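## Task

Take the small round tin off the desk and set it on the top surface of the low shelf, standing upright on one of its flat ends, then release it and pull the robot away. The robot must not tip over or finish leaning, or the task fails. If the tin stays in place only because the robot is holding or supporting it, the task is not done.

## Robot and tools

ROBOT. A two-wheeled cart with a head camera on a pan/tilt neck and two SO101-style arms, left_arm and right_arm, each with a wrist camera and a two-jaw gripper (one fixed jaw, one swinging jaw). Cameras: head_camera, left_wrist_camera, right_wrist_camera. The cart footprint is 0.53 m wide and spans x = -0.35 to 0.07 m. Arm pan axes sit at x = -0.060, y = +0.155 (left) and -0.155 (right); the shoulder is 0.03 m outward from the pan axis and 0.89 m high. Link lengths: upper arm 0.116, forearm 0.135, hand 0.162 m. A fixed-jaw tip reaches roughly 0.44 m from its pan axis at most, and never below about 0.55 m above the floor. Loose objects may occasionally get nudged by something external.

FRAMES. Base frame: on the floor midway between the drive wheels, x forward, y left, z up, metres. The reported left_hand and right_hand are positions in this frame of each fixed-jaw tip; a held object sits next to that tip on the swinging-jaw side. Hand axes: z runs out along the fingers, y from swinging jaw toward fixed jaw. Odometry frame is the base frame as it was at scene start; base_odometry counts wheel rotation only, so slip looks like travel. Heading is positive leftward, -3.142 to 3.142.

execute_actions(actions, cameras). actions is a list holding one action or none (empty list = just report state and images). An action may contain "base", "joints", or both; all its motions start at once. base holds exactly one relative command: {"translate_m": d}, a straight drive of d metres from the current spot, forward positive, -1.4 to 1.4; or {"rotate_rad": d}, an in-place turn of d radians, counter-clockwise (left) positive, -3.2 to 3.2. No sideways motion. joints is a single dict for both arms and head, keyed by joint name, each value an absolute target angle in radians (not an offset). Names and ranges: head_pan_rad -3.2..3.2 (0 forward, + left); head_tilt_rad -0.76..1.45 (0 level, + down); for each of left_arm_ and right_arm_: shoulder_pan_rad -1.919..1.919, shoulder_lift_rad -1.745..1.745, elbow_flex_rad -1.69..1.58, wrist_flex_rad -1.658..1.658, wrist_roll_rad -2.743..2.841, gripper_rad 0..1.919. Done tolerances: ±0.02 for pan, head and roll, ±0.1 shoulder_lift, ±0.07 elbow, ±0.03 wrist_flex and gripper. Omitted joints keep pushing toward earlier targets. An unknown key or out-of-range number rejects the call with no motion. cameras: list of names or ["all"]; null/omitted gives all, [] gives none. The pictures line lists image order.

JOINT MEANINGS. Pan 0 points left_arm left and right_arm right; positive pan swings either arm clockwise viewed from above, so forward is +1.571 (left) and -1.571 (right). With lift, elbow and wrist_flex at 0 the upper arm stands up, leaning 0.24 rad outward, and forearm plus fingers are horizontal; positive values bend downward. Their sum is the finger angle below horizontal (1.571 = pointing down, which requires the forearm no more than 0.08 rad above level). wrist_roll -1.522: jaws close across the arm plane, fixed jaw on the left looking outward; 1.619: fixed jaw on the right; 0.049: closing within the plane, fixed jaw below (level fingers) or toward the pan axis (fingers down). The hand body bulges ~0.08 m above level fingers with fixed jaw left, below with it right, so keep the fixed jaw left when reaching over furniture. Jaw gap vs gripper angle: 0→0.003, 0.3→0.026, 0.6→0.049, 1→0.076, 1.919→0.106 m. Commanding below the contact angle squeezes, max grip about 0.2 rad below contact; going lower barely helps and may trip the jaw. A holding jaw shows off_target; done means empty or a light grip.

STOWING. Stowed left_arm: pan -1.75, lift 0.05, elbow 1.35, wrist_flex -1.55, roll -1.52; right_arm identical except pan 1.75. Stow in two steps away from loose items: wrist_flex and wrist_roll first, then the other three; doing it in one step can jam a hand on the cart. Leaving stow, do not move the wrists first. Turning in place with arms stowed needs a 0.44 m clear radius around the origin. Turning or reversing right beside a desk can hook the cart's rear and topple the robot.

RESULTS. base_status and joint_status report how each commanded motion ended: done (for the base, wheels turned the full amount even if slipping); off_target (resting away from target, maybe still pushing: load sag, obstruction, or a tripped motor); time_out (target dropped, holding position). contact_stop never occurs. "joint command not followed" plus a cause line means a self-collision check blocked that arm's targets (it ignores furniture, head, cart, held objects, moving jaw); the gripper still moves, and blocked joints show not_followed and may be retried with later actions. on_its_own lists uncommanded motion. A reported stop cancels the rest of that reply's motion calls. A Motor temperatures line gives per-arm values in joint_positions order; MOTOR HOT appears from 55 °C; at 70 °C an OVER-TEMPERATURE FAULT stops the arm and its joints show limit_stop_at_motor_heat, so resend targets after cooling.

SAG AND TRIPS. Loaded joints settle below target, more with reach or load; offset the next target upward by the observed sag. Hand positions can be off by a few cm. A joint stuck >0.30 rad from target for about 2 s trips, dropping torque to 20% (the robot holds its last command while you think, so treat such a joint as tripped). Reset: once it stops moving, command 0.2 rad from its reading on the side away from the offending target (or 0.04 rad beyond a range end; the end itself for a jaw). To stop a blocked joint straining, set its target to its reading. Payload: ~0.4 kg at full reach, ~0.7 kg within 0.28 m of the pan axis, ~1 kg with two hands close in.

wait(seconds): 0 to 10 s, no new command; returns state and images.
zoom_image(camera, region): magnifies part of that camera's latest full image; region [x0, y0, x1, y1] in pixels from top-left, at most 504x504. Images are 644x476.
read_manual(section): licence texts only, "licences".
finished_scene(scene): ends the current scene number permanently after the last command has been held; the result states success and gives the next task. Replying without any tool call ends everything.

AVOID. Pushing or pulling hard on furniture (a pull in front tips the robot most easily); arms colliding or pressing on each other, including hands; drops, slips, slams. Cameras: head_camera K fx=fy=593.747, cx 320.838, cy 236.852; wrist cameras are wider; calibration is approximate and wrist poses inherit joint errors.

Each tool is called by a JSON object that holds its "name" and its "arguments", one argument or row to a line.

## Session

{"name": "execute_actions", "arguments": {
  "actions": [
    {"joints":{"head_tilt_rad":0.35}}
  ],
  "cameras": ["head_camera"]
}}

Scene clock: 1.00 s.
Motor temperatures (°C, as the motors report them): left_arm=[30 30 30 35 29] | right_arm=[33 30 28 28 29]
base_odometry: x=+0.000 y=+0.000 heading=+0.000 (m, m, rad; odometry frame)
base_status: not commanded
joint_positions: head_pan_rad=-0.027 head_tilt_rad=+0.343 left_arm_shoulder_pan_rad=-1.751 left_arm_shoulder_lift_rad=+0.096 left_arm_elbow_flex_rad=+1.386 left_arm_wrist_flex_rad=-1.548 left_arm_wrist_roll_rad=-1.491 left_arm_gripper_rad=+1.920 right_arm_shoulder_pan_rad=+1.727 right_arm_shoulder_lift_rad=+0.039 right_arm_elbow_flex_rad=+1.394 right_arm_wrist_flex_rad=-1.472 right_arm_wrist_roll_rad=-1.517 right_arm_gripper_rad=+1.920
joint_status: all done
left_hand: x=-0.3010 y=+0.1031 z=+0.8797 quat_wxyz=(-0.055, -0.679, -0.072, +0.728) (m; base frame)
right_hand: x=-0.3050 y=-0.1241 z=+0.8784 quat_wxyz=(-0.058, +0.691, -0.053, -0.718) (m; base frame)
pictures: head_camera
camera_calibration (this result's frames):
head_camera: T_world_to_cam=[[-0.058032, -0.99786, 0.0301209, -0.0383181], [-0.325933, -0.00958057, -0.945344, 1.12061], [0.94361, -0.0646776, -0.32468, 0.40742], [0, 0, 0, 1]] pos_world=[-0.0214234, -0.00114909, 1.1928]
Images, in order (width x height): head_camera 644x476.

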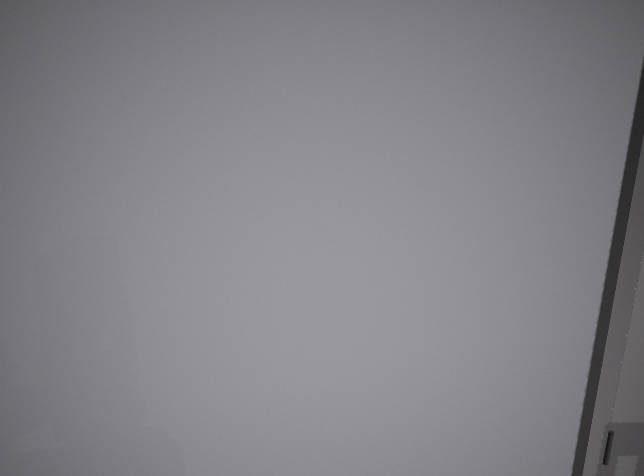

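{"name": "execute_actions", "arguments": {
  "actions": [
    {"joints":{"head_pan_rad":2.2}}
  ],
  "cameras": ["head_camera"]
}}

{"name": "execute_actions", "arguments": {
  "actions": [
    {"joints":{"head_pan_rad":3.1}}
  ],
  "cameras": ["head_camera"]
}}

{"name": "execute_actions", "arguments": {
  "actions": [
    {"joints":{"head_pan_rad":-2.2}}
  ],
  "cameras": ["head_camera"]
}}

{"name": "execute_actions", "arguments": {
  "actions": [
    {"joints":{"head_pan_rad":-1.4}}
  ],
  "cameras": ["head_camera"]
}}

{"name": "execute_actions", "arguments": {
  "actions": [
    {"joints":{"head_pan_rad":1.4}}
  ],
  "cameras": ["head_camera"]
}}

Scene clock: 4.90 s.
Motor temperatures (°C, as the motors report them): left_arm=[30 30 30 35 29] | right_arm=[33 30 28 28 29]
base_odometry: x=+0.000 y=+0.000 heading=+0.000 (m, m, rad; odometry frame)
base_status: not commanded
joint_positions: head_pan_rad=+2.190 head_tilt_rad=+0.343 left_arm_shoulder_pan_rad=-1.751 left_arm_shoulder_lift_rad=+0.096 left_arm_elbow_flex_rad=+1.386 left_arm_wrist_flex_rad=-1.548 left_arm_wrist_roll_rad=-1.491 left_arm_gripper_rad=+1.920 right_arm_shoulder_pan_rad=+1.727 right_arm_shoulder_lift_rad=+0.039 right_arm_elbow_flex_rad=+1.394 right_arm_wrist_flex_rad=-1.472 right_arm_wrist_roll_rad=-1.517 right_arm_gripper_rad=+1.920
joint_status: all done
left_hand: x=-0.3010 y=+0.1031 z=+0.8797 quat_wxyz=(-0.055, -0.679, -0.072, +0.728) (m; base frame)
right_hand: x=-0.3050 y=-0.1241 z=+0.8784 quat_wxyz=(-0.058, +0.691, -0.053, -0.718) (m; base frame)
pictures: head_camera
camera_calibration (this result's frames):
head_camera: T_world_to_cam=[[0.831811, 0.554241, 0.0301217, 0.00350354], [0.203835, -0.254542, -0.945336, 1.1455], [-0.516277, 0.792481, -0.324705, 0.338833], [0, 0, 0, 1]] pos_world=[-0.0614768, 0.0211178, 1.1928]
Images, in order (width x height): head_camera 644x476.

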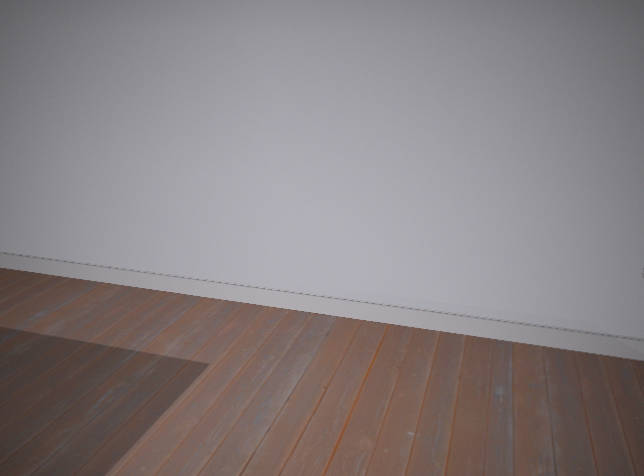

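Scene clock: 6.30 s.
Motor temperatures (°C, as the motors report them): left_arm=[30 30 30 35 29] | right_arm=[33 30 28 28 29]
base_odometry: x=+0.000 y=+0.000 heading=+0.000 (m, m, rad; odometry frame)
base_status: not commanded
joint_positions: head_pan_rad=+3.090 head_tilt_rad=+0.343 left_arm_shoulder_pan_rad=-1.751 left_arm_shoulder_lift_rad=+0.096 left_arm_elbow_flex_rad=+1.386 left_arm_wrist_flex_rad=-1.548 left_arm_wrist_roll_rad=-1.491 left_arm_gripper_rad=+1.920 right_arm_shoulder_pan_rad=+1.727 right_arm_shoulder_lift_rad=+0.039 right_arm_elbow_flex_rad=+1.394 right_arm_wrist_flex_rad=-1.472 right_arm_wrist_roll_rad=-1.517 right_arm_gripper_rad=+1.920
joint_status: all done
left_hand: x=-0.3010 y=+0.1031 z=+0.8797 quat_wxyz=(-0.055, -0.679, -0.072, +0.728) (m; base frame)
right_hand: x=-0.3050 y=-0.1241 z=+0.8784 quat_wxyz=(-0.058, +0.691, -0.053, -0.718) (m; base frame)
pictures: head_camera
camera_calibration (this result's frames):
head_camera: T_world_to_cam=[[0.0829121, 0.996102, 0.0301218, -0.0316948], [0.326098, 0.00144335, -0.945335, 1.15125], [-0.941693, 0.0882023, -0.324707, 0.318842], [0, 0, 0, 1]] pos_world=[-0.0725412, 0.001787, 1.1928]
Images, in order (width x height): head_camera 644x476.

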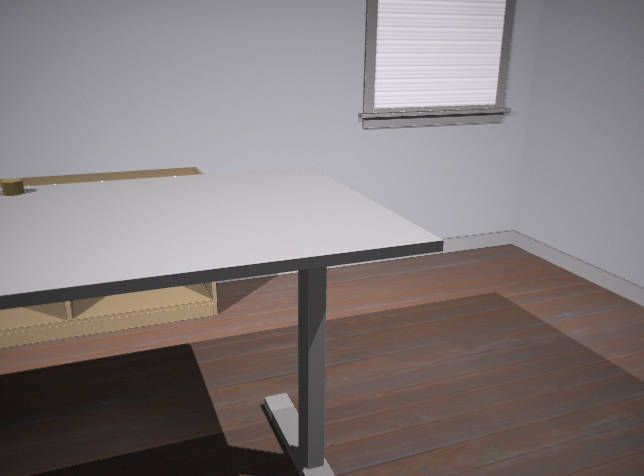

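Scene clock: 10.63 s.
Motor temperatures (°C, as the motors report them): left_arm=[30 30 30 35 29] | right_arm=[33 30 28 28 29]
base_odometry: x=+0.000 y=+0.000 heading=+0.000 (m, m, rad; odometry frame)
base_status: not commanded
joint_positions: head_pan_rad=-2.190 head_tilt_rad=+0.343 left_arm_shoulder_pan_rad=-1.751 left_arm_shoulder_lift_rad=+0.096 left_arm_elbow_flex_rad=+1.386 left_arm_wrist_flex_rad=-1.548 left_arm_wrist_roll_rad=-1.491 left_arm_gripper_rad=+1.920 right_arm_shoulder_pan_rad=+1.727 right_arm_shoulder_lift_rad=+0.039 right_arm_elbow_flex_rad=+1.394 right_arm_wrist_flex_rad=-1.472 right_arm_wrist_roll_rad=-1.517 right_arm_gripper_rad=+1.920
joint_status: all done
left_hand: x=-0.3010 y=+0.1031 z=+0.8797 quat_wxyz=(-0.055, -0.679, -0.072, +0.728) (m; base frame)
right_hand: x=-0.3050 y=-0.1241 z=+0.8784 quat_wxyz=(-0.058, +0.691, -0.053, -0.718) (m; base frame)
pictures: head_camera
camera_calibration (this result's frames):
head_camera: T_world_to_cam=[[-0.795327, 0.605432, 0.0301218, -0.072972], [0.174099, 0.275738, -0.945335, 1.14411], [-0.580642, -0.746606, -0.324707, 0.335811], [0, 0, 0, 1]] pos_world=[-0.0622382, -0.0205753, 1.1928]
Images, in order (width x height): head_camera 644x476.

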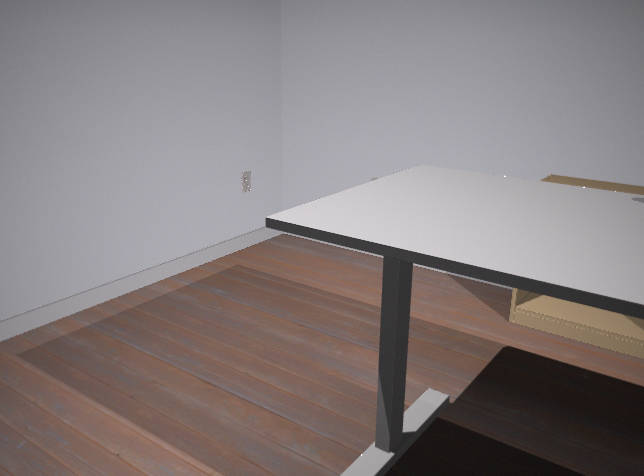

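Scene clock: 11.97 s.
Motor temperatures (°C, as the motors report them): left_arm=[30 30 30 35 29] | right_arm=[33 30 28 28 29]
base_odometry: x=+0.000 y=+0.000 heading=+0.000 (m, m, rad; odometry frame)
base_status: not commanded
joint_positions: head_pan_rad=-1.410 head_tilt_rad=+0.343 left_arm_shoulder_pan_rad=-1.751 left_arm_shoulder_lift_rad=+0.096 left_arm_elbow_flex_rad=+1.386 left_arm_wrist_flex_rad=-1.548 left_arm_wrist_roll_rad=-1.491 left_arm_gripper_rad=+1.920 right_arm_shoulder_pan_rad=+1.727 right_arm_shoulder_lift_rad=+0.039 right_arm_elbow_flex_rad=+1.394 right_arm_wrist_flex_rad=-1.472 right_arm_wrist_roll_rad=-1.517 right_arm_gripper_rad=+1.920
joint_status: all done
left_hand: x=-0.3010 y=+0.1031 z=+0.8797 quat_wxyz=(-0.055, -0.679, -0.072, +0.728) (m; base frame)
right_hand: x=-0.3050 y=-0.1241 z=+0.8784 quat_wxyz=(-0.058, +0.691, -0.053, -0.718) (m; base frame)
pictures: head_camera
camera_calibration (this result's frames):
head_camera: T_world_to_cam=[[-0.991197, -0.128922, 0.0301218, -0.0821779], [-0.07015, 0.318467, -0.945335, 1.13263], [0.112282, -0.939126, -0.324707, 0.368379], [0, 0, 0, 1]] pos_world=[-0.0433629, -0.025344, 1.1928]
Images, in order (width x height): head_camera 644x476.

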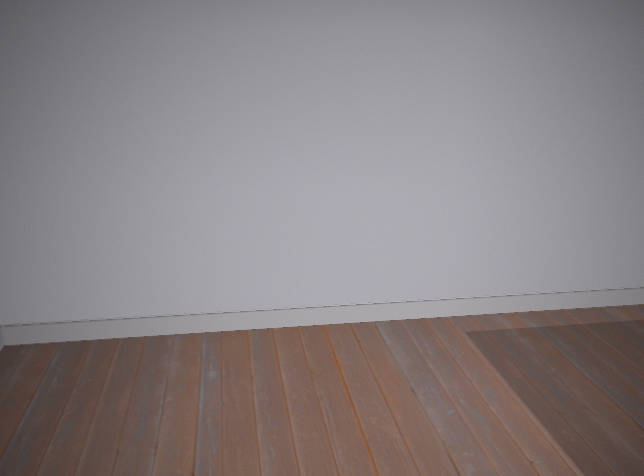

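Scene clock: 14.63 s.
Motor temperatures (°C, as the motors report them): left_arm=[30 30 30 35 29] | right_arm=[33 30 28 28 29]
base_odometry: x=+0.000 y=+0.000 heading=+0.000 (m, m, rad; odometry frame)
base_status: not commanded
joint_positions: head_pan_rad=+1.390 head_tilt_rad=+0.343 left_arm_shoulder_pan_rad=-1.751 left_arm_shoulder_lift_rad=+0.096 left_arm_elbow_flex_rad=+1.386 left_arm_wrist_flex_rad=-1.548 left_arm_wrist_roll_rad=-1.491 left_arm_gripper_rad=+1.920 right_arm_shoulder_pan_rad=+1.727 right_arm_shoulder_lift_rad=+0.039 right_arm_elbow_flex_rad=+1.394 right_arm_wrist_flex_rad=-1.472 right_arm_wrist_roll_rad=-1.517 right_arm_gripper_rad=+1.920
joint_status: all done
left_hand: x=-0.3010 y=+0.1031 z=+0.8797 quat_wxyz=(-0.055, -0.679, -0.072, +0.728) (m; base frame)
right_hand: x=-0.3050 y=-0.1241 z=+0.8784 quat_wxyz=(-0.058, +0.691, -0.053, -0.718) (m; base frame)
pictures: head_camera
camera_calibration (this result's frames):
head_camera: T_world_to_cam=[[0.977117, -0.210561, 0.0301218, 0.0103328], [-0.0405838, -0.323566, -0.945335, 1.13402], [0.208797, 0.92248, -0.324707, 0.372915], [0, 0, 0, 1]] pos_world=[-0.0419371, 0.0250981, 1.1928]
Images, in order (width x height): head_camera 644x476.

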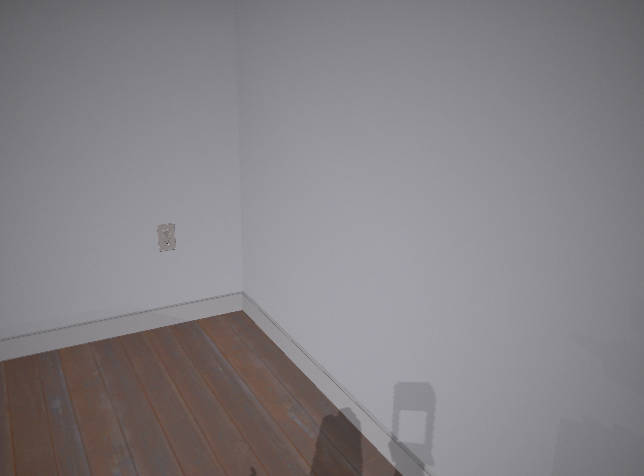

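{"name": "execute_actions", "arguments": {
  "actions": [
    {"base":{"rotate_rad":-2.98},"joints":{"head_pan_rad":0}}
  ],
  "cameras": ["head_camera"]
}}

Scene clock: 20.50 s.
Motor temperatures (°C, as the motors report them): left_arm=[30 30 30 35 29] | right_arm=[33 30 28 28 29]
base_odometry: x=-0.001 y=+0.000 heading=-2.979 (m, m, rad; odometry frame)
base_status: done
joint_positions: head_pan_rad=+0.010 head_tilt_rad=+0.343 left_arm_shoulder_pan_rad=-1.751 left_arm_shoulder_lift_rad=+0.096 left_arm_elbow_flex_rad=+1.386 left_arm_wrist_flex_rad=-1.548 left_arm_wrist_roll_rad=-1.491 left_arm_gripper_rad=+1.920 right_arm_shoulder_pan_rad=+1.727 right_arm_shoulder_lift_rad=+0.039 right_arm_elbow_flex_rad=+1.394 right_arm_wrist_flex_rad=-1.472 right_arm_wrist_roll_rad=-1.517 right_arm_gripper_rad=+1.920
joint_status: all done
left_hand: x=-0.3010 y=+0.1031 z=+0.8797 quat_wxyz=(-0.055, -0.679, -0.072, +0.728) (m; base frame)
right_hand: x=-0.3050 y=-0.1241 z=+0.8784 quat_wxyz=(-0.058, +0.691, -0.053, -0.718) (m; base frame)
pictures: head_camera
camera_calibration (this result's frames):
head_camera: T_world_to_cam=[[-0.0214706, -0.999316, 0.0301235, -0.0366028], [-0.325443, -0.0215035, -0.945317, 1.12061], [0.945318, -0.0301, -0.324759, 0.407591], [0, 0, 0, 1]] pos_world=[-0.021395, -0.000212227, 1.1928]
Images, in order (width x height): head_camera 644x476.

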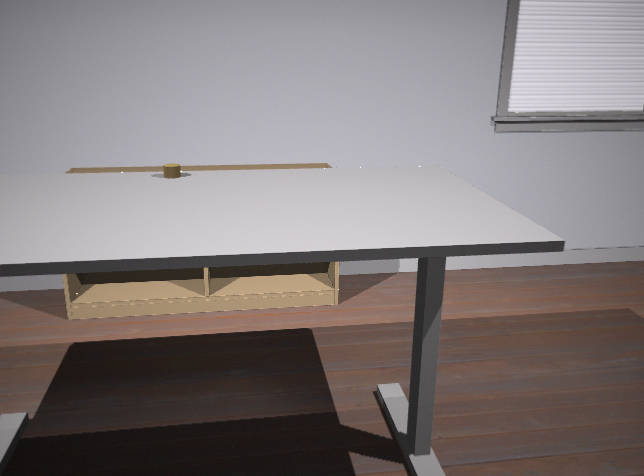

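{"name": "execute_actions", "arguments": {
  "actions": [
    {"base":{"rotate_rad":-1.57}}
  ],
  "cameras": []
}}

{"name": "execute_actions", "arguments": {
  "actions": [
    {"base":{"translate_m":1.05}}
  ],
  "cameras": []
}}

{"name": "execute_actions", "arguments": {
  "actions": [
    {"base":{"rotate_rad":1.57}}
  ],
  "cameras": []
}}

{"name": "execute_actions", "arguments": {
  "actions": [
    {"base":{"translate_m":1.4}}
  ],
  "cameras": []
}}

{"name": "execute_actions", "arguments": {
  "actions": [
    {"base":{"translate_m":0.5},"joints":{"head_pan_rad":1.4,"head_tilt_rad":0.5}}
  ],
  "cameras": ["head_camera"]
}}

Scene clock: 25.50 s.
Motor temperatures (°C, as the motors report them): left_arm=[30 30 30 35 29] | right_arm=[33 30 28 28 29]
base_odometry: x=+0.000 y=+0.000 heading=+1.735 (m, m, rad; odometry frame)
base_status: done
joint_positions: head_pan_rad=+0.010 head_tilt_rad=+0.343 left_arm_shoulder_pan_rad=-1.751 left_arm_shoulder_lift_rad=+0.096 left_arm_elbow_flex_rad=+1.386 left_arm_wrist_flex_rad=-1.548 left_arm_wrist_roll_rad=-1.491 left_arm_gripper_rad=+1.920 right_arm_shoulder_pan_rad=+1.727 right_arm_shoulder_lift_rad=+0.039 right_arm_elbow_flex_rad=+1.394 right_arm_wrist_flex_rad=-1.472 right_arm_wrist_roll_rad=-1.517 right_arm_gripper_rad=+1.920
joint_status: not commanded
left_hand: x=-0.3010 y=+0.1031 z=+0.8797 quat_wxyz=(-0.055, -0.679, -0.072, +0.728) (m; base frame)
right_hand: x=-0.3050 y=-0.1241 z=+0.8784 quat_wxyz=(-0.058, +0.691, -0.053, -0.718) (m; base frame)
pictures: none
No camera images: the call's "cameras" was empty. Leave "cameras" out to get every camera's image.

Scene clock: 31.67 s.
Motor temperatures (°C, as the motors report them): left_arm=[30 30 30 35 29] | right_arm=[33 30 28 28 29]
base_odometry: x=-0.171 y=+1.036 heading=+1.737 (m, m, rad; odometry frame)
base_status: done
joint_positions: head_pan_rad=+0.010 head_tilt_rad=+0.343 left_arm_shoulder_pan_rad=-1.751 left_arm_shoulder_lift_rad=+0.096 left_arm_elbow_flex_rad=+1.386 left_arm_wrist_flex_rad=-1.548 left_arm_wrist_roll_rad=-1.491 left_arm_gripper_rad=+1.920 right_arm_shoulder_pan_rad=+1.727 right_arm_shoulder_lift_rad=+0.039 right_arm_elbow_flex_rad=+1.394 right_arm_wrist_flex_rad=-1.472 right_arm_wrist_roll_rad=-1.517 right_arm_gripper_rad=+1.920
joint_status: not commanded
left_hand: x=-0.3010 y=+0.1031 z=+0.8797 quat_wxyz=(-0.055, -0.679, -0.072, +0.728) (m; base frame)
right_hand: x=-0.3050 y=-0.1241 z=+0.8784 quat_wxyz=(-0.058, +0.691, -0.053, -0.718) (m; base frame)
pictures: none
No camera images: the call's "cameras" was empty. Leave "cameras" out to get every camera's image.

Scene clock: 34.33 s.
Motor temperatures (°C, as the motors report them): left_arm=[30 30 30 35 29] | right_arm=[33 30 28 28 29]
base_odometry: x=-0.171 y=+1.036 heading=-2.978 (m, m, rad; odometry frame)
base_status: done
joint_positions: head_pan_rad=+0.010 head_tilt_rad=+0.343 left_arm_shoulder_pan_rad=-1.751 left_arm_shoulder_lift_rad=+0.096 left_arm_elbow_flex_rad=+1.386 left_arm_wrist_flex_rad=-1.548 left_arm_wrist_roll_rad=-1.491 left_arm_gripper_rad=+1.920 right_arm_shoulder_pan_rad=+1.727 right_arm_shoulder_lift_rad=+0.039 right_arm_elbow_flex_rad=+1.394 right_arm_wrist_flex_rad=-1.472 right_arm_wrist_roll_rad=-1.517 right_arm_gripper_rad=+1.920
joint_status: not commanded
left_hand: x=-0.3010 y=+0.1031 z=+0.8797 quat_wxyz=(-0.055, -0.679, -0.072, +0.728) (m; base frame)
right_hand: x=-0.3050 y=-0.1241 z=+0.8784 quat_wxyz=(-0.058, +0.691, -0.053, -0.718) (m; base frame)
pictures: none
No camera images: the call's "cameras" was empty. Leave "cameras" out to get every camera's image.

Scene clock: 42.17 s.
Motor temperatures (°C, as the motors report them): left_arm=[30 30 30 35 29] | right_arm=[33 30 28 28 29]
base_odometry: x=-1.552 y=+0.806 heading=-2.978 (m, m, rad; odometry frame)
base_status: done
joint_positions: head_pan_rad=+0.010 head_tilt_rad=+0.343 left_arm_shoulder_pan_rad=-1.751 left_arm_shoulder_lift_rad=+0.096 left_arm_elbow_flex_rad=+1.386 left_arm_wrist_flex_rad=-1.548 left_arm_wrist_roll_rad=-1.491 left_arm_gripper_rad=+1.920 right_arm_shoulder_pan_rad=+1.727 right_arm_shoulder_lift_rad=+0.039 right_arm_elbow_flex_rad=+1.394 right_arm_wrist_flex_rad=-1.472 right_arm_wrist_roll_rad=-1.517 right_arm_gripper_rad=+1.920
joint_status: not commanded
left_hand: x=-0.3010 y=+0.1031 z=+0.8797 quat_wxyz=(-0.055, -0.679, -0.072, +0.728) (m; base frame)
right_hand: x=-0.3050 y=-0.1241 z=+0.8784 quat_wxyz=(-0.058, +0.691, -0.053, -0.718) (m; base frame)
pictures: none
No camera images: the call's "cameras" was empty. Leave "cameras" out to get every camera's image.

Scene clock: 45.43 s.
Motor temperatures (°C, as the motors report them): left_arm=[30 30 30 35 29] | right_arm=[33 30 28 28 29]
base_odometry: x=-2.045 y=+0.725 heading=-2.979 (m, m, rad; odometry frame)
base_status: done
joint_positions: head_pan_rad=+1.390 head_tilt_rad=+0.494 left_arm_shoulder_pan_rad=-1.751 left_arm_shoulder_lift_rad=+0.096 left_arm_elbow_flex_rad=+1.386 left_arm_wrist_flex_rad=-1.548 left_arm_wrist_roll_rad=-1.491 left_arm_gripper_rad=+1.920 right_arm_shoulder_pan_rad=+1.727 right_arm_shoulder_lift_rad=+0.039 right_arm_elbow_flex_rad=+1.394 right_arm_wrist_flex_rad=-1.472 right_arm_wrist_roll_rad=-1.517 right_arm_gripper_rad=+1.920
joint_status: all done
left_hand: x=-0.3010 y=+0.1031 z=+0.8797 quat_wxyz=(-0.055, -0.679, -0.072, +0.728) (m; base frame)
right_hand: x=-0.3050 y=-0.1241 z=+0.8784 quat_wxyz=(-0.058, +0.691, -0.053, -0.718) (m; base frame)
pictures: head_camera
camera_calibration (this result's frames):
head_camera: T_world_to_cam=[[0.978014, -0.205665, 0.0344974, 0.00533871], [-0.0653826, -0.459494, -0.885771, 1.06429], [0.198023, 0.864041, -0.462839, 0.531398], [0, 0, 0, 1]] pos_world=[-0.0408644, 0.0309842, 1.18849]
Images, in order (width x height): head_camera 644x476.

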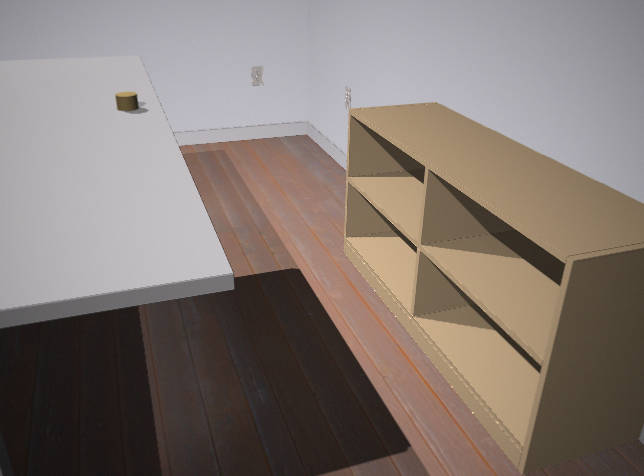

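{"name": "execute_actions", "arguments": {
  "actions": [
    {"base":{"translate_m":0.47}}
  ],
  "cameras": []
}}

{"name": "execute_actions", "arguments": {
  "actions": [
    {"base":{"rotate_rad":1.71},"joints":{"head_pan_rad":0.2,"head_tilt_rad":0.7}}
  ],
  "cameras": []
}}

{"name": "execute_actions", "arguments": {
  "actions": [
    {"base":{"translate_m":0.5}}
  ],
  "cameras": ["head_camera"]
}}

Scene clock: 51.57 s.
Motor temperatures (°C, as the motors report them): left_arm=[30 30 30 35 29] | right_arm=[33 30 28 28 29]
base_odometry: x=-2.509 y=+0.649 heading=-2.980 (m, m, rad; odometry frame)
base_status: done
joint_positions: head_pan_rad=+1.390 head_tilt_rad=+0.494 left_arm_shoulder_pan_rad=-1.751 left_arm_shoulder_lift_rad=+0.096 left_arm_elbow_flex_rad=+1.386 left_arm_wrist_flex_rad=-1.548 left_arm_wrist_roll_rad=-1.491 left_arm_gripper_rad=+1.920 right_arm_shoulder_pan_rad=+1.727 right_arm_shoulder_lift_rad=+0.039 right_arm_elbow_flex_rad=+1.394 right_arm_wrist_flex_rad=-1.472 right_arm_wrist_roll_rad=-1.517 right_arm_gripper_rad=+1.920
joint_status: not commanded
left_hand: x=-0.3010 y=+0.1031 z=+0.8797 quat_wxyz=(-0.055, -0.679, -0.072, +0.728) (m; base frame)
right_hand: x=-0.3050 y=-0.1241 z=+0.8784 quat_wxyz=(-0.058, +0.691, -0.053, -0.718) (m; base frame)
pictures: none
No camera images: the call's "cameras" was empty. Leave "cameras" out to get every camera's image.

Scene clock: 54.40 s.
Motor temperatures (°C, as the motors report them): left_arm=[30 30 30 35 29] | right_arm=[33 30 28 28 29]
base_odometry: x=-2.509 y=+0.650 heading=-1.271 (m, m, rad; odometry frame)
base_status: done
joint_positions: head_pan_rad=+0.210 head_tilt_rad=+0.694 left_arm_shoulder_pan_rad=-1.751 left_arm_shoulder_lift_rad=+0.096 left_arm_elbow_flex_rad=+1.386 left_arm_wrist_flex_rad=-1.548 left_arm_wrist_roll_rad=-1.491 left_arm_gripper_rad=+1.920 right_arm_shoulder_pan_rad=+1.727 right_arm_shoulder_lift_rad=+0.039 right_arm_elbow_flex_rad=+1.394 right_arm_wrist_flex_rad=-1.472 right_arm_wrist_roll_rad=-1.517 right_arm_gripper_rad=+1.920
joint_status: all done
left_hand: x=-0.3010 y=+0.1031 z=+0.8797 quat_wxyz=(-0.055, -0.679, -0.072, +0.728) (m; base frame)
right_hand: x=-0.3050 y=-0.1241 z=+0.8784 quat_wxyz=(-0.058, +0.691, -0.053, -0.718) (m; base frame)
pictures: none
No camera images: the call's "cameras" was empty. Leave "cameras" out to get every camera's image.

Scene clock: 57.73 s.
Motor temperatures (°C, as the motors report them): left_arm=[30 30 30 35 29] | right_arm=[33 30 28 28 29]
base_odometry: x=-2.360 y=+0.172 heading=-1.270 (m, m, rad; odometry frame)
base_status: done
joint_positions: head_pan_rad=+0.210 head_tilt_rad=+0.694 left_arm_shoulder_pan_rad=-1.751 left_arm_shoulder_lift_rad=+0.096 left_arm_elbow_flex_rad=+1.386 left_arm_wrist_flex_rad=-1.548 left_arm_wrist_roll_rad=-1.491 left_arm_gripper_rad=+1.920 right_arm_shoulder_pan_rad=+1.727 right_arm_shoulder_lift_rad=+0.039 right_arm_elbow_flex_rad=+1.394 right_arm_wrist_flex_rad=-1.472 right_arm_wrist_roll_rad=-1.517 right_arm_gripper_rad=+1.920
joint_status: not commanded
left_hand: x=-0.3010 y=+0.1031 z=+0.8797 quat_wxyz=(-0.055, -0.679, -0.072, +0.728) (m; base frame)
right_hand: x=-0.3050 y=-0.1241 z=+0.8784 quat_wxyz=(-0.058, +0.691, -0.053, -0.718) (m; base frame)
pictures: head_camera
camera_calibration (this result's frames):
head_camera: T_world_to_cam=[[0.189478, -0.981106, 0.0391011, -0.0370213], [-0.613469, -0.149383, -0.775462, 0.911566], [0.766651, 0.122946, -0.630183, 0.750736], [0, 0, 0, 1]] pos_world=[-0.00932106, 0.00755047, 1.18143]
Images, in order (width x height): head_camera 644x476.

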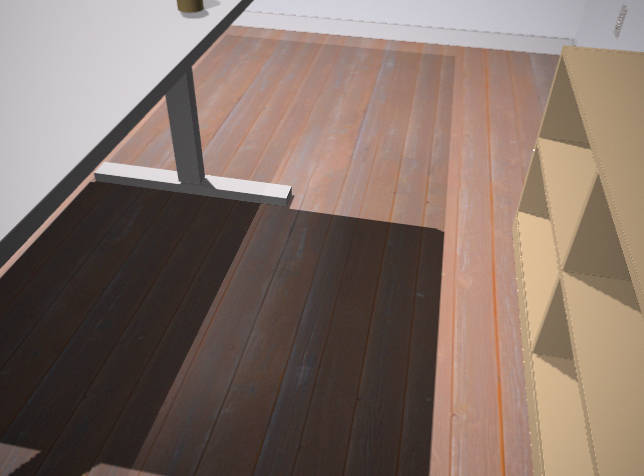

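{"name": "execute_actions", "arguments": {
  "actions": [
    {"base":{"translate_m":1.2},"joints":{"left_arm_shoulder_pan_rad":0,"left_arm_shoulder_lift_rad":0.5,"left_arm_elbow_flex_rad":-0.4,"head_pan_rad":1.3,"head_tilt_rad":0.85}}
  ],
  "cameras": []
}}

{"name": "execute_actions", "arguments": {
  "actions": [
    {"joints":{"left_arm_wrist_flex_rad":0.7,"left_arm_wrist_roll_rad":-1.52,"left_arm_gripper_rad":1.4,"left_arm_shoulder_pan_rad":0.6}}
  ],
  "cameras": ["head_camera"]
}}

Scene clock: 66.23 s.
Motor temperatures (°C, as the motors report them): left_arm=[30 30 30 35 29] | right_arm=[33 30 28 28 29]
base_odometry: x=-2.004 y=-0.974 heading=-1.269 (m, m, rad; odometry frame)
base_status: done
joint_positions: head_pan_rad=+1.290 head_tilt_rad=+0.845 left_arm_shoulder_pan_rad=-0.004 left_arm_shoulder_lift_rad=+0.511 left_arm_elbow_flex_rad=-0.369 left_arm_wrist_flex_rad=-1.548 left_arm_wrist_roll_rad=-1.491 left_arm_gripper_rad=+1.920 right_arm_shoulder_pan_rad=+1.727 right_arm_shoulder_lift_rad=+0.039 right_arm_elbow_flex_rad=+1.394 right_arm_wrist_flex_rad=-1.472 right_arm_wrist_roll_rad=-1.517 right_arm_gripper_rad=+1.920
joint_status: all done
left_hand: x=-0.0689 y=+0.4260 z=+1.1227 quat_wxyz=(+0.714, -0.059, +0.057, +0.695) (m; base frame)
right_hand: x=-0.3050 y=-0.1241 z=+0.8784 quat_wxyz=(-0.058, +0.691, -0.053, -0.718) (m; base frame)
pictures: none
No camera images: the call's "cameras" was empty. Leave "cameras" out to get every camera's image.

Scene clock: 68.47 s.
Motor temperatures (°C, as the motors report them): left_arm=[30 30 30 35 29] | right_arm=[33 30 28 28 29]
base_odometry: x=-2.004 y=-0.974 heading=-1.269 (m, m, rad; odometry frame)
base_status: not commanded
joint_positions: head_pan_rad=+1.290 head_tilt_rad=+0.845 left_arm_shoulder_pan_rad=+0.592 left_arm_shoulder_lift_rad=+0.516 left_arm_elbow_flex_rad=-0.369 left_arm_wrist_flex_rad=+0.691 left_arm_wrist_roll_rad=-1.514 left_arm_gripper_rad=+1.409 right_arm_shoulder_pan_rad=+1.727 right_arm_shoulder_lift_rad=+0.039 right_arm_elbow_flex_rad=+1.394 right_arm_wrist_flex_rad=-1.472 right_arm_wrist_roll_rad=-1.517 right_arm_gripper_rad=+1.920
joint_status: all done
left_hand: x=+0.1299 y=+0.4510 z=+0.8439 quat_wxyz=(+0.317, -0.442, +0.822, +0.167) (m; base frame)
right_hand: x=-0.3050 y=-0.1241 z=+0.8784 quat_wxyz=(-0.058, +0.691, -0.053, -0.718) (m; base frame)
pictures: head_camera
camera_calibration (this result's frames):
head_camera: T_world_to_cam=[[0.956336, -0.289303, 0.0415254, -0.0037694], [-0.187464, -0.716186, -0.672261, 0.812804], [0.224227, 0.635123, -0.739149, 0.850663], [0, 0, 0, 1]] pos_world=[-0.034765, 0.040753, 1.17534]
Images, in order (width x height): head_camera 644x476.

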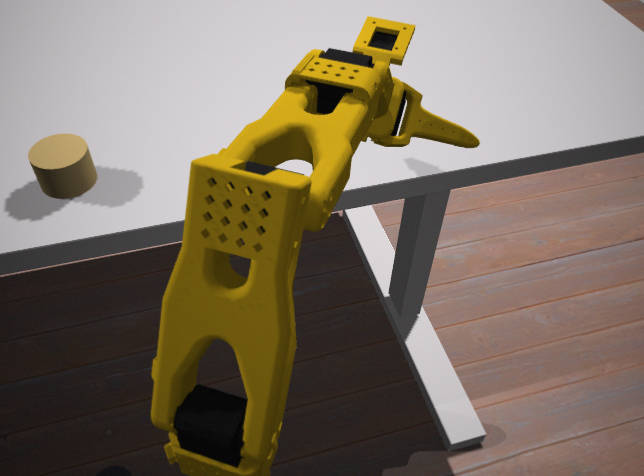

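{"name": "execute_actions", "arguments": {
  "actions": [
    {"base":{"translate_m":-0.08},"joints":{"left_arm_shoulder_pan_rad":-0.08,"left_arm_shoulder_lift_rad":0.7,"left_arm_elbow_flex_rad":-0.5,"left_arm_wrist_flex_rad":0.6,"left_arm_gripper_rad":1.6}}
  ],
  "cameras": ["left_wrist_camera"]
}}

Scene clock: 71.20 s.
Motor temperatures (°C, as the motors report them): left_arm=[30 30 30 35 29] | right_arm=[33 30 28 28 29]
base_odometry: x=-2.027 y=-0.897 heading=-1.269 (m, m, rad; odometry frame)
base_status: done
joint_positions: head_pan_rad=+1.290 head_tilt_rad=+0.845 left_arm_shoulder_pan_rad=-0.072 left_arm_shoulder_lift_rad=+0.711 left_arm_elbow_flex_rad=-0.472 left_arm_wrist_flex_rad=+0.616 left_arm_wrist_roll_rad=-1.514 left_arm_gripper_rad=+1.591 right_arm_shoulder_pan_rad=+1.727 right_arm_shoulder_lift_rad=+0.039 right_arm_elbow_flex_rad=+1.394 right_arm_wrist_flex_rad=-1.472 right_arm_wrist_roll_rad=-1.517 right_arm_gripper_rad=+1.920
joint_status: all done
left_hand: x=-0.0937 y=+0.5160 z=+0.8128 quat_wxyz=(+0.240, -0.688, +0.635, +0.255) (m; base frame)
right_hand: x=-0.3050 y=-0.1241 z=+0.8784 quat_wxyz=(-0.058, +0.691, -0.053, -0.718) (m; base frame)
pictures: left_wrist_camera
camera_calibration (this result's frames):
left_wrist_camera: T_world_to_cam=[[0.997257, 0.0721513, -0.0165265, 0.0660176], [0.0684653, -0.983994, -0.164525, 0.671732], [-0.0281327, 0.162942, -0.986235, 0.783615], [0, 0, 0, 1]] pos_world=[-0.0897816, 0.528534, 0.884436]
Images, in order (width x height): left_wrist_camera 644x476.

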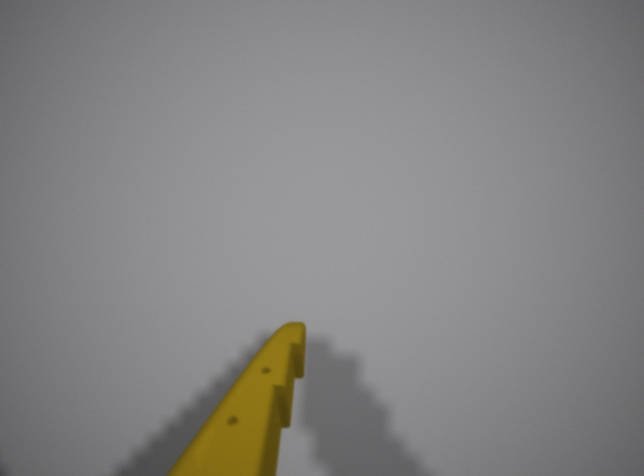

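{"name": "execute_actions", "arguments": {
  "actions": [
    {"joints":{"left_arm_shoulder_lift_rad":0.5}}
  ],
  "cameras": ["head_camera","left_wrist_camera"]
}}

Scene clock: 72.80 s.
Motor temperatures (°C, as the motors report them): left_arm=[30 30 30 35 29] | right_arm=[33 30 28 28 29]
base_odometry: x=-2.027 y=-0.897 heading=-1.269 (m, m, rad; odometry frame)
base_status: not commanded
joint_positions: head_pan_rad=+1.290 head_tilt_rad=+0.845 left_arm_shoulder_pan_rad=-0.072 left_arm_shoulder_lift_rad=+0.559 left_arm_elbow_flex_rad=-0.472 left_arm_wrist_flex_rad=+0.616 left_arm_wrist_roll_rad=-1.514 left_arm_gripper_rad=+1.591 right_arm_shoulder_pan_rad=+1.727 right_arm_shoulder_lift_rad=+0.039 right_arm_elbow_flex_rad=+1.394 right_arm_wrist_flex_rad=-1.472 right_arm_wrist_roll_rad=-1.517 right_arm_gripper_rad=+1.920
joint_status: all done
left_hand: x=-0.0943 y=+0.5244 z=+0.8640 quat_wxyz=(+0.288, -0.667, +0.616, +0.307) (m; base frame)
right_hand: x=-0.3050 y=-0.1241 z=+0.8784 quat_wxyz=(-0.058, +0.691, -0.053, -0.718) (m; base frame)
pictures: head_camera, left_wrist_camera
camera_calibration (this result's frames):
head_camera: T_world_to_cam=[[0.956413, -0.289049, 0.0415257, -0.00376611], [-0.187278, -0.71625, -0.672245, 0.812795], [0.224054, 0.635167, -0.739163, 0.850671], [0, 0, 0, 1]] pos_world=[-0.0347757, 0.0407568, 1.17534]
left_wrist_camera: T_world_to_cam=[[0.997078, 0.07464, -0.0162699, 0.0653159], [0.0658659, -0.947846, -0.31185, 0.796581], [-0.0386979, 0.309867, -0.949992, 0.723329], [0, 0, 0, 1]] pos_world=[-0.0896012, 0.526024, 0.936634]
Images, in order (width x height): head_camera 644x476, left_wrist_camera 644x476.

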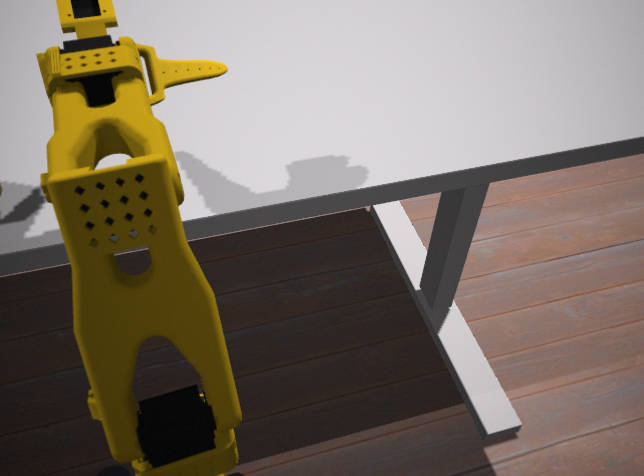

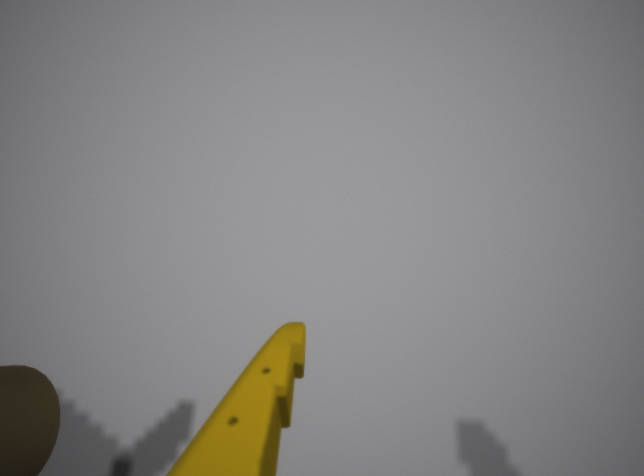

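{"name": "execute_actions", "arguments": {
  "actions": [
    {"base":{"translate_m":-0.2},"joints":{"left_arm_wrist_flex_rad":0.8}}
  ],
  "cameras": ["head_camera","left_wrist_camera"]
}}

Scene clock: 76.23 s.
Motor temperatures (°C, as the motors report them): left_arm=[30 30 30 35 29] | right_arm=[33 30 28 28 29]
base_odometry: x=-2.087 y=-0.706 heading=-1.269 (m, m, rad; odometry frame)
base_status: done
joint_positions: head_pan_rad=+1.290 head_tilt_rad=+0.845 left_arm_shoulder_pan_rad=-0.075 left_arm_shoulder_lift_rad=+0.559 left_arm_elbow_flex_rad=-0.472 left_arm_wrist_flex_rad=+0.791 left_arm_wrist_roll_rad=-1.514 left_arm_gripper_rad=+1.591 right_arm_shoulder_pan_rad=+1.727 right_arm_shoulder_lift_rad=+0.039 right_arm_elbow_flex_rad=+1.394 right_arm_wrist_flex_rad=-1.472 right_arm_wrist_roll_rad=-1.517 right_arm_gripper_rad=+1.920
joint_status: all done
left_hand: x=-0.0939 y=+0.5044 z=+0.8443 quat_wxyz=(+0.232, -0.692, +0.637, +0.248) (m; base frame)
right_hand: x=-0.3050 y=-0.1241 z=+0.8784 quat_wxyz=(-0.058, +0.691, -0.053, -0.718) (m; base frame)
pictures: head_camera, left_wrist_camera
camera_calibration (this result's frames):
head_camera: T_world_to_cam=[[0.956413, -0.289048, 0.0415257, -0.00376615], [-0.187279, -0.716251, -0.672243, 0.812792], [0.224054, 0.635165, -0.739165, 0.850673], [0, 0, 0, 1]] pos_world=[-0.0347756, 0.0407568, 1.17534]
left_wrist_camera: T_world_to_cam=[[0.997059, 0.0748312, -0.0165322, 0.066254], [0.0717473, -0.987294, -0.141787, 0.648313], [-0.0269323, 0.140184, -0.989759, 0.831115], [0, 0, 0, 1]] pos_world=[-0.0901901, 0.518609, 0.915622]
Images, in order (width x height): head_camera 644x476, left_wrist_camera 644x476.

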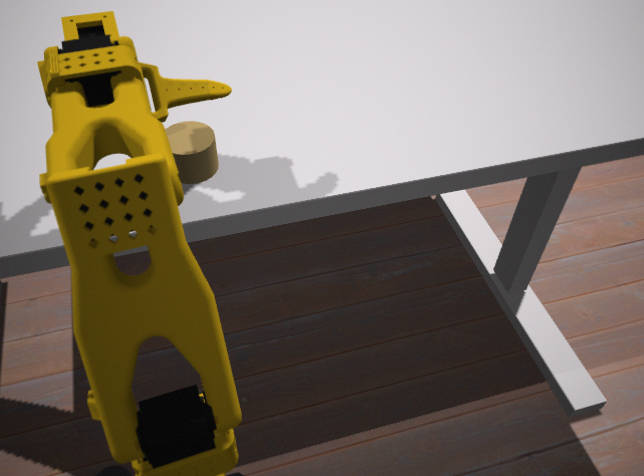

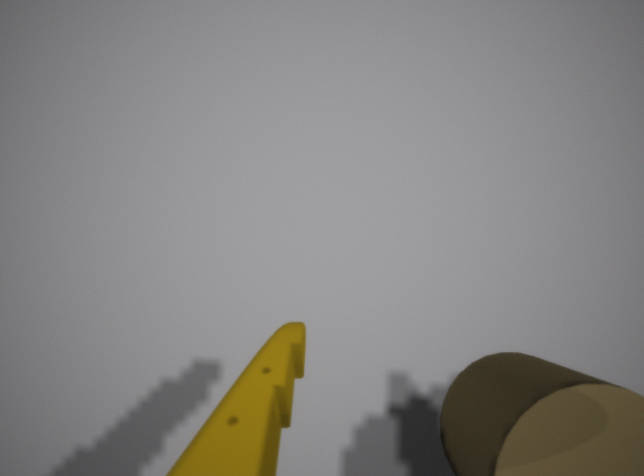

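{"name": "execute_actions", "arguments": {
  "actions": [
    {"base":{"translate_m":0.05},"joints":{"left_arm_shoulder_lift_rad":0.42,"left_arm_elbow_flex_rad":-0.29,"left_arm_wrist_flex_rad":0.95,"left_arm_gripper_rad":1.3}}
  ],
  "cameras": ["left_wrist_camera"]
}}

Scene clock: 80.17 s.
Motor temperatures (°C, as the motors report them): left_arm=[30 31 30 35 29] | right_arm=[33 30 28 28 29]
base_odometry: x=-2.072 y=-0.754 heading=-1.269 (m, m, rad; odometry frame)
base_status: done
joint_positions: head_pan_rad=+1.290 head_tilt_rad=+0.845 left_arm_shoulder_pan_rad=-0.076 left_arm_shoulder_lift_rad=+0.475 left_arm_elbow_flex_rad=-0.286 left_arm_wrist_flex_rad=+0.941 left_arm_wrist_roll_rad=-1.514 left_arm_gripper_rad=+1.309 right_arm_shoulder_pan_rad=+1.727 right_arm_shoulder_lift_rad=+0.039 right_arm_elbow_flex_rad=+1.394 right_arm_wrist_flex_rad=-1.472 right_arm_wrist_roll_rad=-1.517 right_arm_gripper_rad=+1.920
joint_status: all done
left_hand: x=-0.0912 y=+0.4620 z=+0.8159 quat_wxyz=(+0.149, -0.718, +0.660, +0.160) (m; base frame)
right_hand: x=-0.3050 y=-0.1241 z=+0.8784 quat_wxyz=(-0.058, +0.691, -0.053, -0.718) (m; base frame)
pictures: left_wrist_camera
camera_calibration (this result's frames):
left_wrist_camera: T_world_to_cam=[[0.997257, 0.0722555, -0.0160263, 0.0670553], [0.0735773, -0.991305, 0.109088, 0.399577], [-0.00800478, -0.109968, -0.993903, 0.929684], [0, 0, 0, 1]] pos_world=[-0.0888292, 0.493493, 0.881502]
Images, in order (width x height): left_wrist_camera 644x476.

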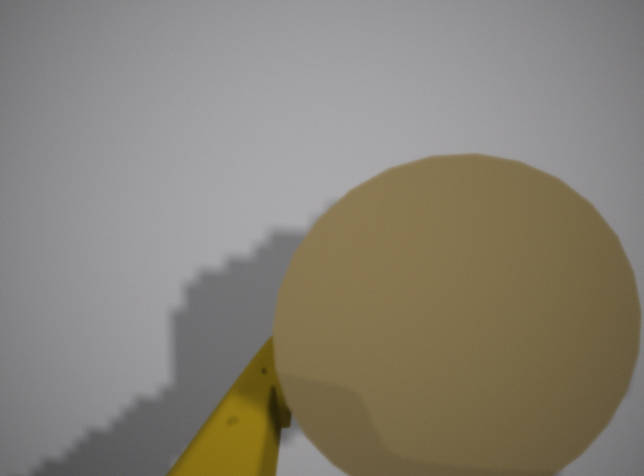

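{"name": "execute_actions", "arguments": {
  "actions": [
    {"joints":{"left_arm_shoulder_pan_rad":-0.12,"left_arm_shoulder_lift_rad":0.56}}
  ],
  "cameras": []
}}

{"name": "execute_actions", "arguments": {
  "actions": [
    {"joints":{"left_arm_gripper_rad":0.5}}
  ],
  "cameras": ["head_camera"]
}}

Scene clock: 82.00 s.
Motor temperatures (°C, as the motors report them): left_arm=[30 31 30 35 29] | right_arm=[33 30 28 28 29]
base_odometry: x=-2.072 y=-0.754 heading=-1.269 (m, m, rad; odometry frame)
base_status: not commanded
joint_positions: head_pan_rad=+1.290 head_tilt_rad=+0.845 left_arm_shoulder_pan_rad=-0.104 left_arm_shoulder_lift_rad=+0.504 left_arm_elbow_flex_rad=-0.297 left_arm_wrist_flex_rad=+0.941 left_arm_wrist_roll_rad=-1.514 left_arm_gripper_rad=+1.309 right_arm_shoulder_pan_rad=+1.727 right_arm_shoulder_lift_rad=+0.039 right_arm_elbow_flex_rad=+1.394 right_arm_wrist_flex_rad=-1.472 right_arm_wrist_roll_rad=-1.517 right_arm_gripper_rad=+1.920
joint_status: all done
left_hand: x=-0.0996 y=+0.4605 z=+0.8099 quat_wxyz=(+0.141, -0.729, +0.652, +0.155) (m; base frame)
right_hand: x=-0.3050 y=-0.1241 z=+0.8784 quat_wxyz=(-0.058, +0.691, -0.053, -0.718) (m; base frame)
pictures: none
No camera images: the call's "cameras" was empty. Leave "cameras" out to get every camera's image.

Scene clock: 83.00 s.
Motor temperatures (°C, as the motors report them): left_arm=[30 31 30 35 29] | right_arm=[33 30 28 28 29]
base_odometry: x=-2.072 y=-0.754 heading=-1.269 (m, m, rad; odometry frame)
base_status: not commanded
joint_positions: head_pan_rad=+1.290 head_tilt_rad=+0.845 left_arm_shoulder_pan_rad=-0.106 left_arm_shoulder_lift_rad=+0.504 left_arm_elbow_flex_rad=-0.298 left_arm_wrist_flex_rad=+0.941 left_arm_wrist_roll_rad=-1.514 left_arm_gripper_rad=+0.517 right_arm_shoulder_pan_rad=+1.727 right_arm_shoulder_lift_rad=+0.039 right_arm_elbow_flex_rad=+1.394 right_arm_wrist_flex_rad=-1.472 right_arm_wrist_roll_rad=-1.517 right_arm_gripper_rad=+1.920
joint_status: all done
left_hand: x=-0.1001 y=+0.4607 z=+0.8102 quat_wxyz=(+0.141, -0.729, +0.651, +0.156) (m; base frame)
right_hand: x=-0.3050 y=-0.1241 z=+0.8784 quat_wxyz=(-0.058, +0.691, -0.053, -0.718) (m; base frame)
pictures: head_camera
camera_calibration (this result's frames):
head_camera: T_world_to_cam=[[0.95642, -0.289026, 0.0415257, -0.00376583], [-0.187262, -0.716256, -0.672243, 0.812793], [0.224039, 0.63517, -0.739165, 0.850673], [0, 0, 0, 1]] pos_world=[-0.0347766, 0.0407571, 1.17534]
Images, in order (width x height): head_camera 644x476.

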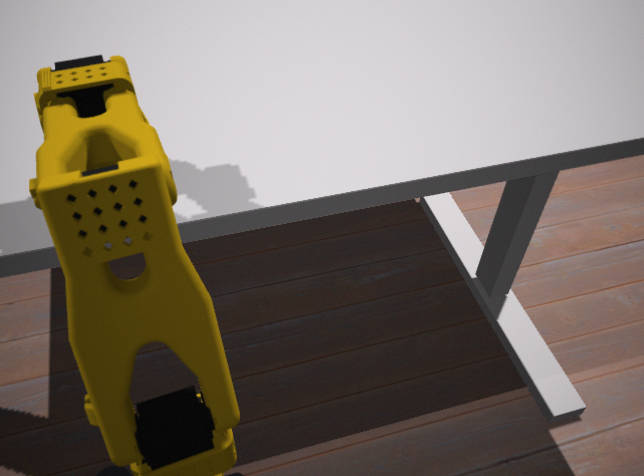

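{"name": "execute_actions", "arguments": {
  "actions": [
    {"joints":{"left_arm_gripper_rad":0.35,"left_arm_shoulder_lift_rad":0.5}}
  ],
  "cameras": ["left_wrist_camera"]
}}

Scene clock: 84.67 s.
Motor temperatures (°C, as the motors report them): left_arm=[30 31 30 35 29] | right_arm=[33 30 28 28 29]
base_odometry: x=-2.072 y=-0.754 heading=-1.269 (m, m, rad; odometry frame)
base_status: not commanded
joint_positions: head_pan_rad=+1.290 head_tilt_rad=+0.845 left_arm_shoulder_pan_rad=-0.106 left_arm_shoulder_lift_rad=+0.498 left_arm_elbow_flex_rad=-0.301 left_arm_wrist_flex_rad=+0.941 left_arm_wrist_roll_rad=-1.514 left_arm_gripper_rad=+0.364 right_arm_shoulder_pan_rad=+1.727 right_arm_shoulder_lift_rad=+0.039 right_arm_elbow_flex_rad=+1.394 right_arm_wrist_flex_rad=-1.472 right_arm_wrist_roll_rad=-1.517 right_arm_gripper_rad=+1.920
joint_status: all done
left_hand: x=-0.1002 y=+0.4617 z=+0.8126 quat_wxyz=(+0.144, -0.729, +0.650, +0.159) (m; base frame)
right_hand: x=-0.3050 y=-0.1241 z=+0.8784 quat_wxyz=(-0.058, +0.691, -0.053, -0.718) (m; base frame)
pictures: left_wrist_camera
camera_calibration (this result's frames):
left_wrist_camera: T_world_to_cam=[[0.994741, 0.101164, -0.0159947, 0.0623854], [0.102343, -0.987879, 0.116709, 0.395384], [-0.00399409, -0.117732, -0.993037, 0.929557], [0, 0, 0, 1]] pos_world=[-0.0988094, 0.493719, 0.877938]
Images, in order (width x height): left_wrist_camera 644x476.

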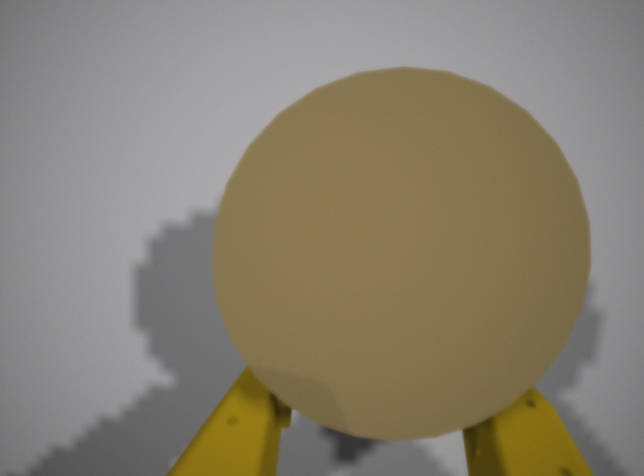

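{"name": "execute_actions", "arguments": {
  "actions": [
    {"joints":{"left_arm_gripper_rad":1.3,"left_arm_shoulder_lift_rad":0.3}}
  ],
  "cameras": []
}}

{"name": "execute_actions", "arguments": {
  "actions": [
    {"joints":{"left_arm_shoulder_lift_rad":0.68,"left_arm_elbow_flex_rad":-0.93,"left_arm_wrist_flex_rad":1.14}}
  ],
  "cameras": []
}}

{"name": "execute_actions", "arguments": {
  "actions": [
    {"joints":{"left_arm_shoulder_lift_rad":0.86}}
  ],
  "cameras": ["left_wrist_camera"]
}}

Scene clock: 91.60 s.
Motor temperatures (°C, as the motors report them): left_arm=[30 31 30 35 29] | right_arm=[33 30 28 28 29]
base_odometry: x=-2.072 y=-0.754 heading=-1.269 (m, m, rad; odometry frame)
base_status: not commanded
joint_positions: head_pan_rad=+1.290 head_tilt_rad=+0.845 left_arm_shoulder_pan_rad=-0.113 left_arm_shoulder_lift_rad=+0.353 left_arm_elbow_flex_rad=-0.285 left_arm_wrist_flex_rad=+0.941 left_arm_wrist_roll_rad=-1.514 left_arm_gripper_rad=+1.290 right_arm_shoulder_pan_rad=+1.727 right_arm_shoulder_lift_rad=+0.039 right_arm_elbow_flex_rad=+1.394 right_arm_wrist_flex_rad=-1.472 right_arm_wrist_roll_rad=-1.517 right_arm_gripper_rad=+1.920
joint_status: all done
left_hand: x=-0.1033 y=+0.4678 z=+0.8497 quat_wxyz=(+0.185, -0.719, +0.637, +0.206) (m; base frame)
right_hand: x=-0.3050 y=-0.1241 z=+0.8784 quat_wxyz=(-0.058, +0.691, -0.053, -0.718) (m; base frame)
pictures: none
No camera images: the call's "cameras" was empty. Leave "cameras" out to get every camera's image.

Scene clock: 92.83 s.
Motor temperatures (°C, as the motors report them): left_arm=[30 31 30 35 29] | right_arm=[33 30 28 28 29]
base_odometry: x=-2.072 y=-0.754 heading=-1.269 (m, m, rad; odometry frame)
base_status: not commanded
joint_positions: head_pan_rad=+1.290 head_tilt_rad=+0.845 left_arm_shoulder_pan_rad=-0.113 left_arm_shoulder_lift_rad=+0.697 left_arm_elbow_flex_rad=-0.894 left_arm_wrist_flex_rad=+1.133 left_arm_wrist_roll_rad=-1.514 left_arm_gripper_rad=+1.291 right_arm_shoulder_pan_rad=+1.727 right_arm_shoulder_lift_rad=+0.039 right_arm_elbow_flex_rad=+1.394 right_arm_wrist_flex_rad=-1.472 right_arm_wrist_roll_rad=-1.517 right_arm_gripper_rad=+1.920
joint_status: all done
left_hand: x=-0.1072 y=+0.5022 z=+0.8643 quat_wxyz=(+0.209, -0.711, +0.630, +0.232) (m; base frame)
right_hand: x=-0.3050 y=-0.1241 z=+0.8784 quat_wxyz=(-0.058, +0.691, -0.053, -0.718) (m; base frame)
pictures: none
No camera images: the call's "cameras" was empty. Leave "cameras" out to get every camera's image.

Scene clock: 93.60 s.
Motor temperatures (°C, as the motors report them): left_arm=[30 31 30 35 29] | right_arm=[33 30 28 28 29]
base_odometry: x=-2.072 y=-0.754 heading=-1.269 (m, m, rad; odometry frame)
base_status: not commanded
joint_positions: head_pan_rad=+1.290 head_tilt_rad=+0.845 left_arm_shoulder_pan_rad=-0.113 left_arm_shoulder_lift_rad=+0.867 left_arm_elbow_flex_rad=-0.906 left_arm_wrist_flex_rad=+1.133 left_arm_wrist_roll_rad=-1.516 left_arm_gripper_rad=+1.291 right_arm_shoulder_pan_rad=+1.727 right_arm_shoulder_lift_rad=+0.039 right_arm_elbow_flex_rad=+1.394 right_arm_wrist_flex_rad=-1.472 right_arm_wrist_roll_rad=-1.517 right_arm_gripper_rad=+1.920
joint_status: all done
left_hand: x=-0.1063 y=+0.4943 z=+0.8131 quat_wxyz=(+0.158, -0.727, +0.645, +0.176) (m; base frame)
right_hand: x=-0.3050 y=-0.1241 z=+0.8784 quat_wxyz=(-0.058, +0.691, -0.053, -0.718) (m; base frame)
pictures: left_wrist_camera
camera_calibration (this result's frames):
left_wrist_camera: T_world_to_cam=[[0.993995, 0.108121, -0.0168629, 0.0623455], [0.10908, -0.991278, 0.0739587, 0.465281], [-0.0087193, -0.075354, -0.997119, 0.91576], [0, 0, 0, 1]] pos_world=[-0.104739, 0.523488, 0.879761]
Images, in order (width x height): left_wrist_camera 644x476.

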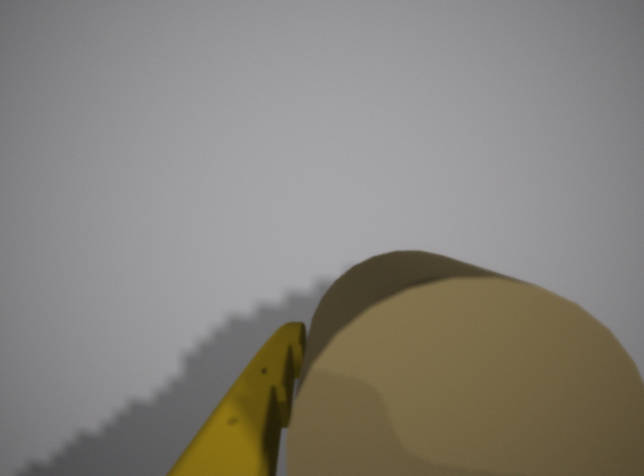

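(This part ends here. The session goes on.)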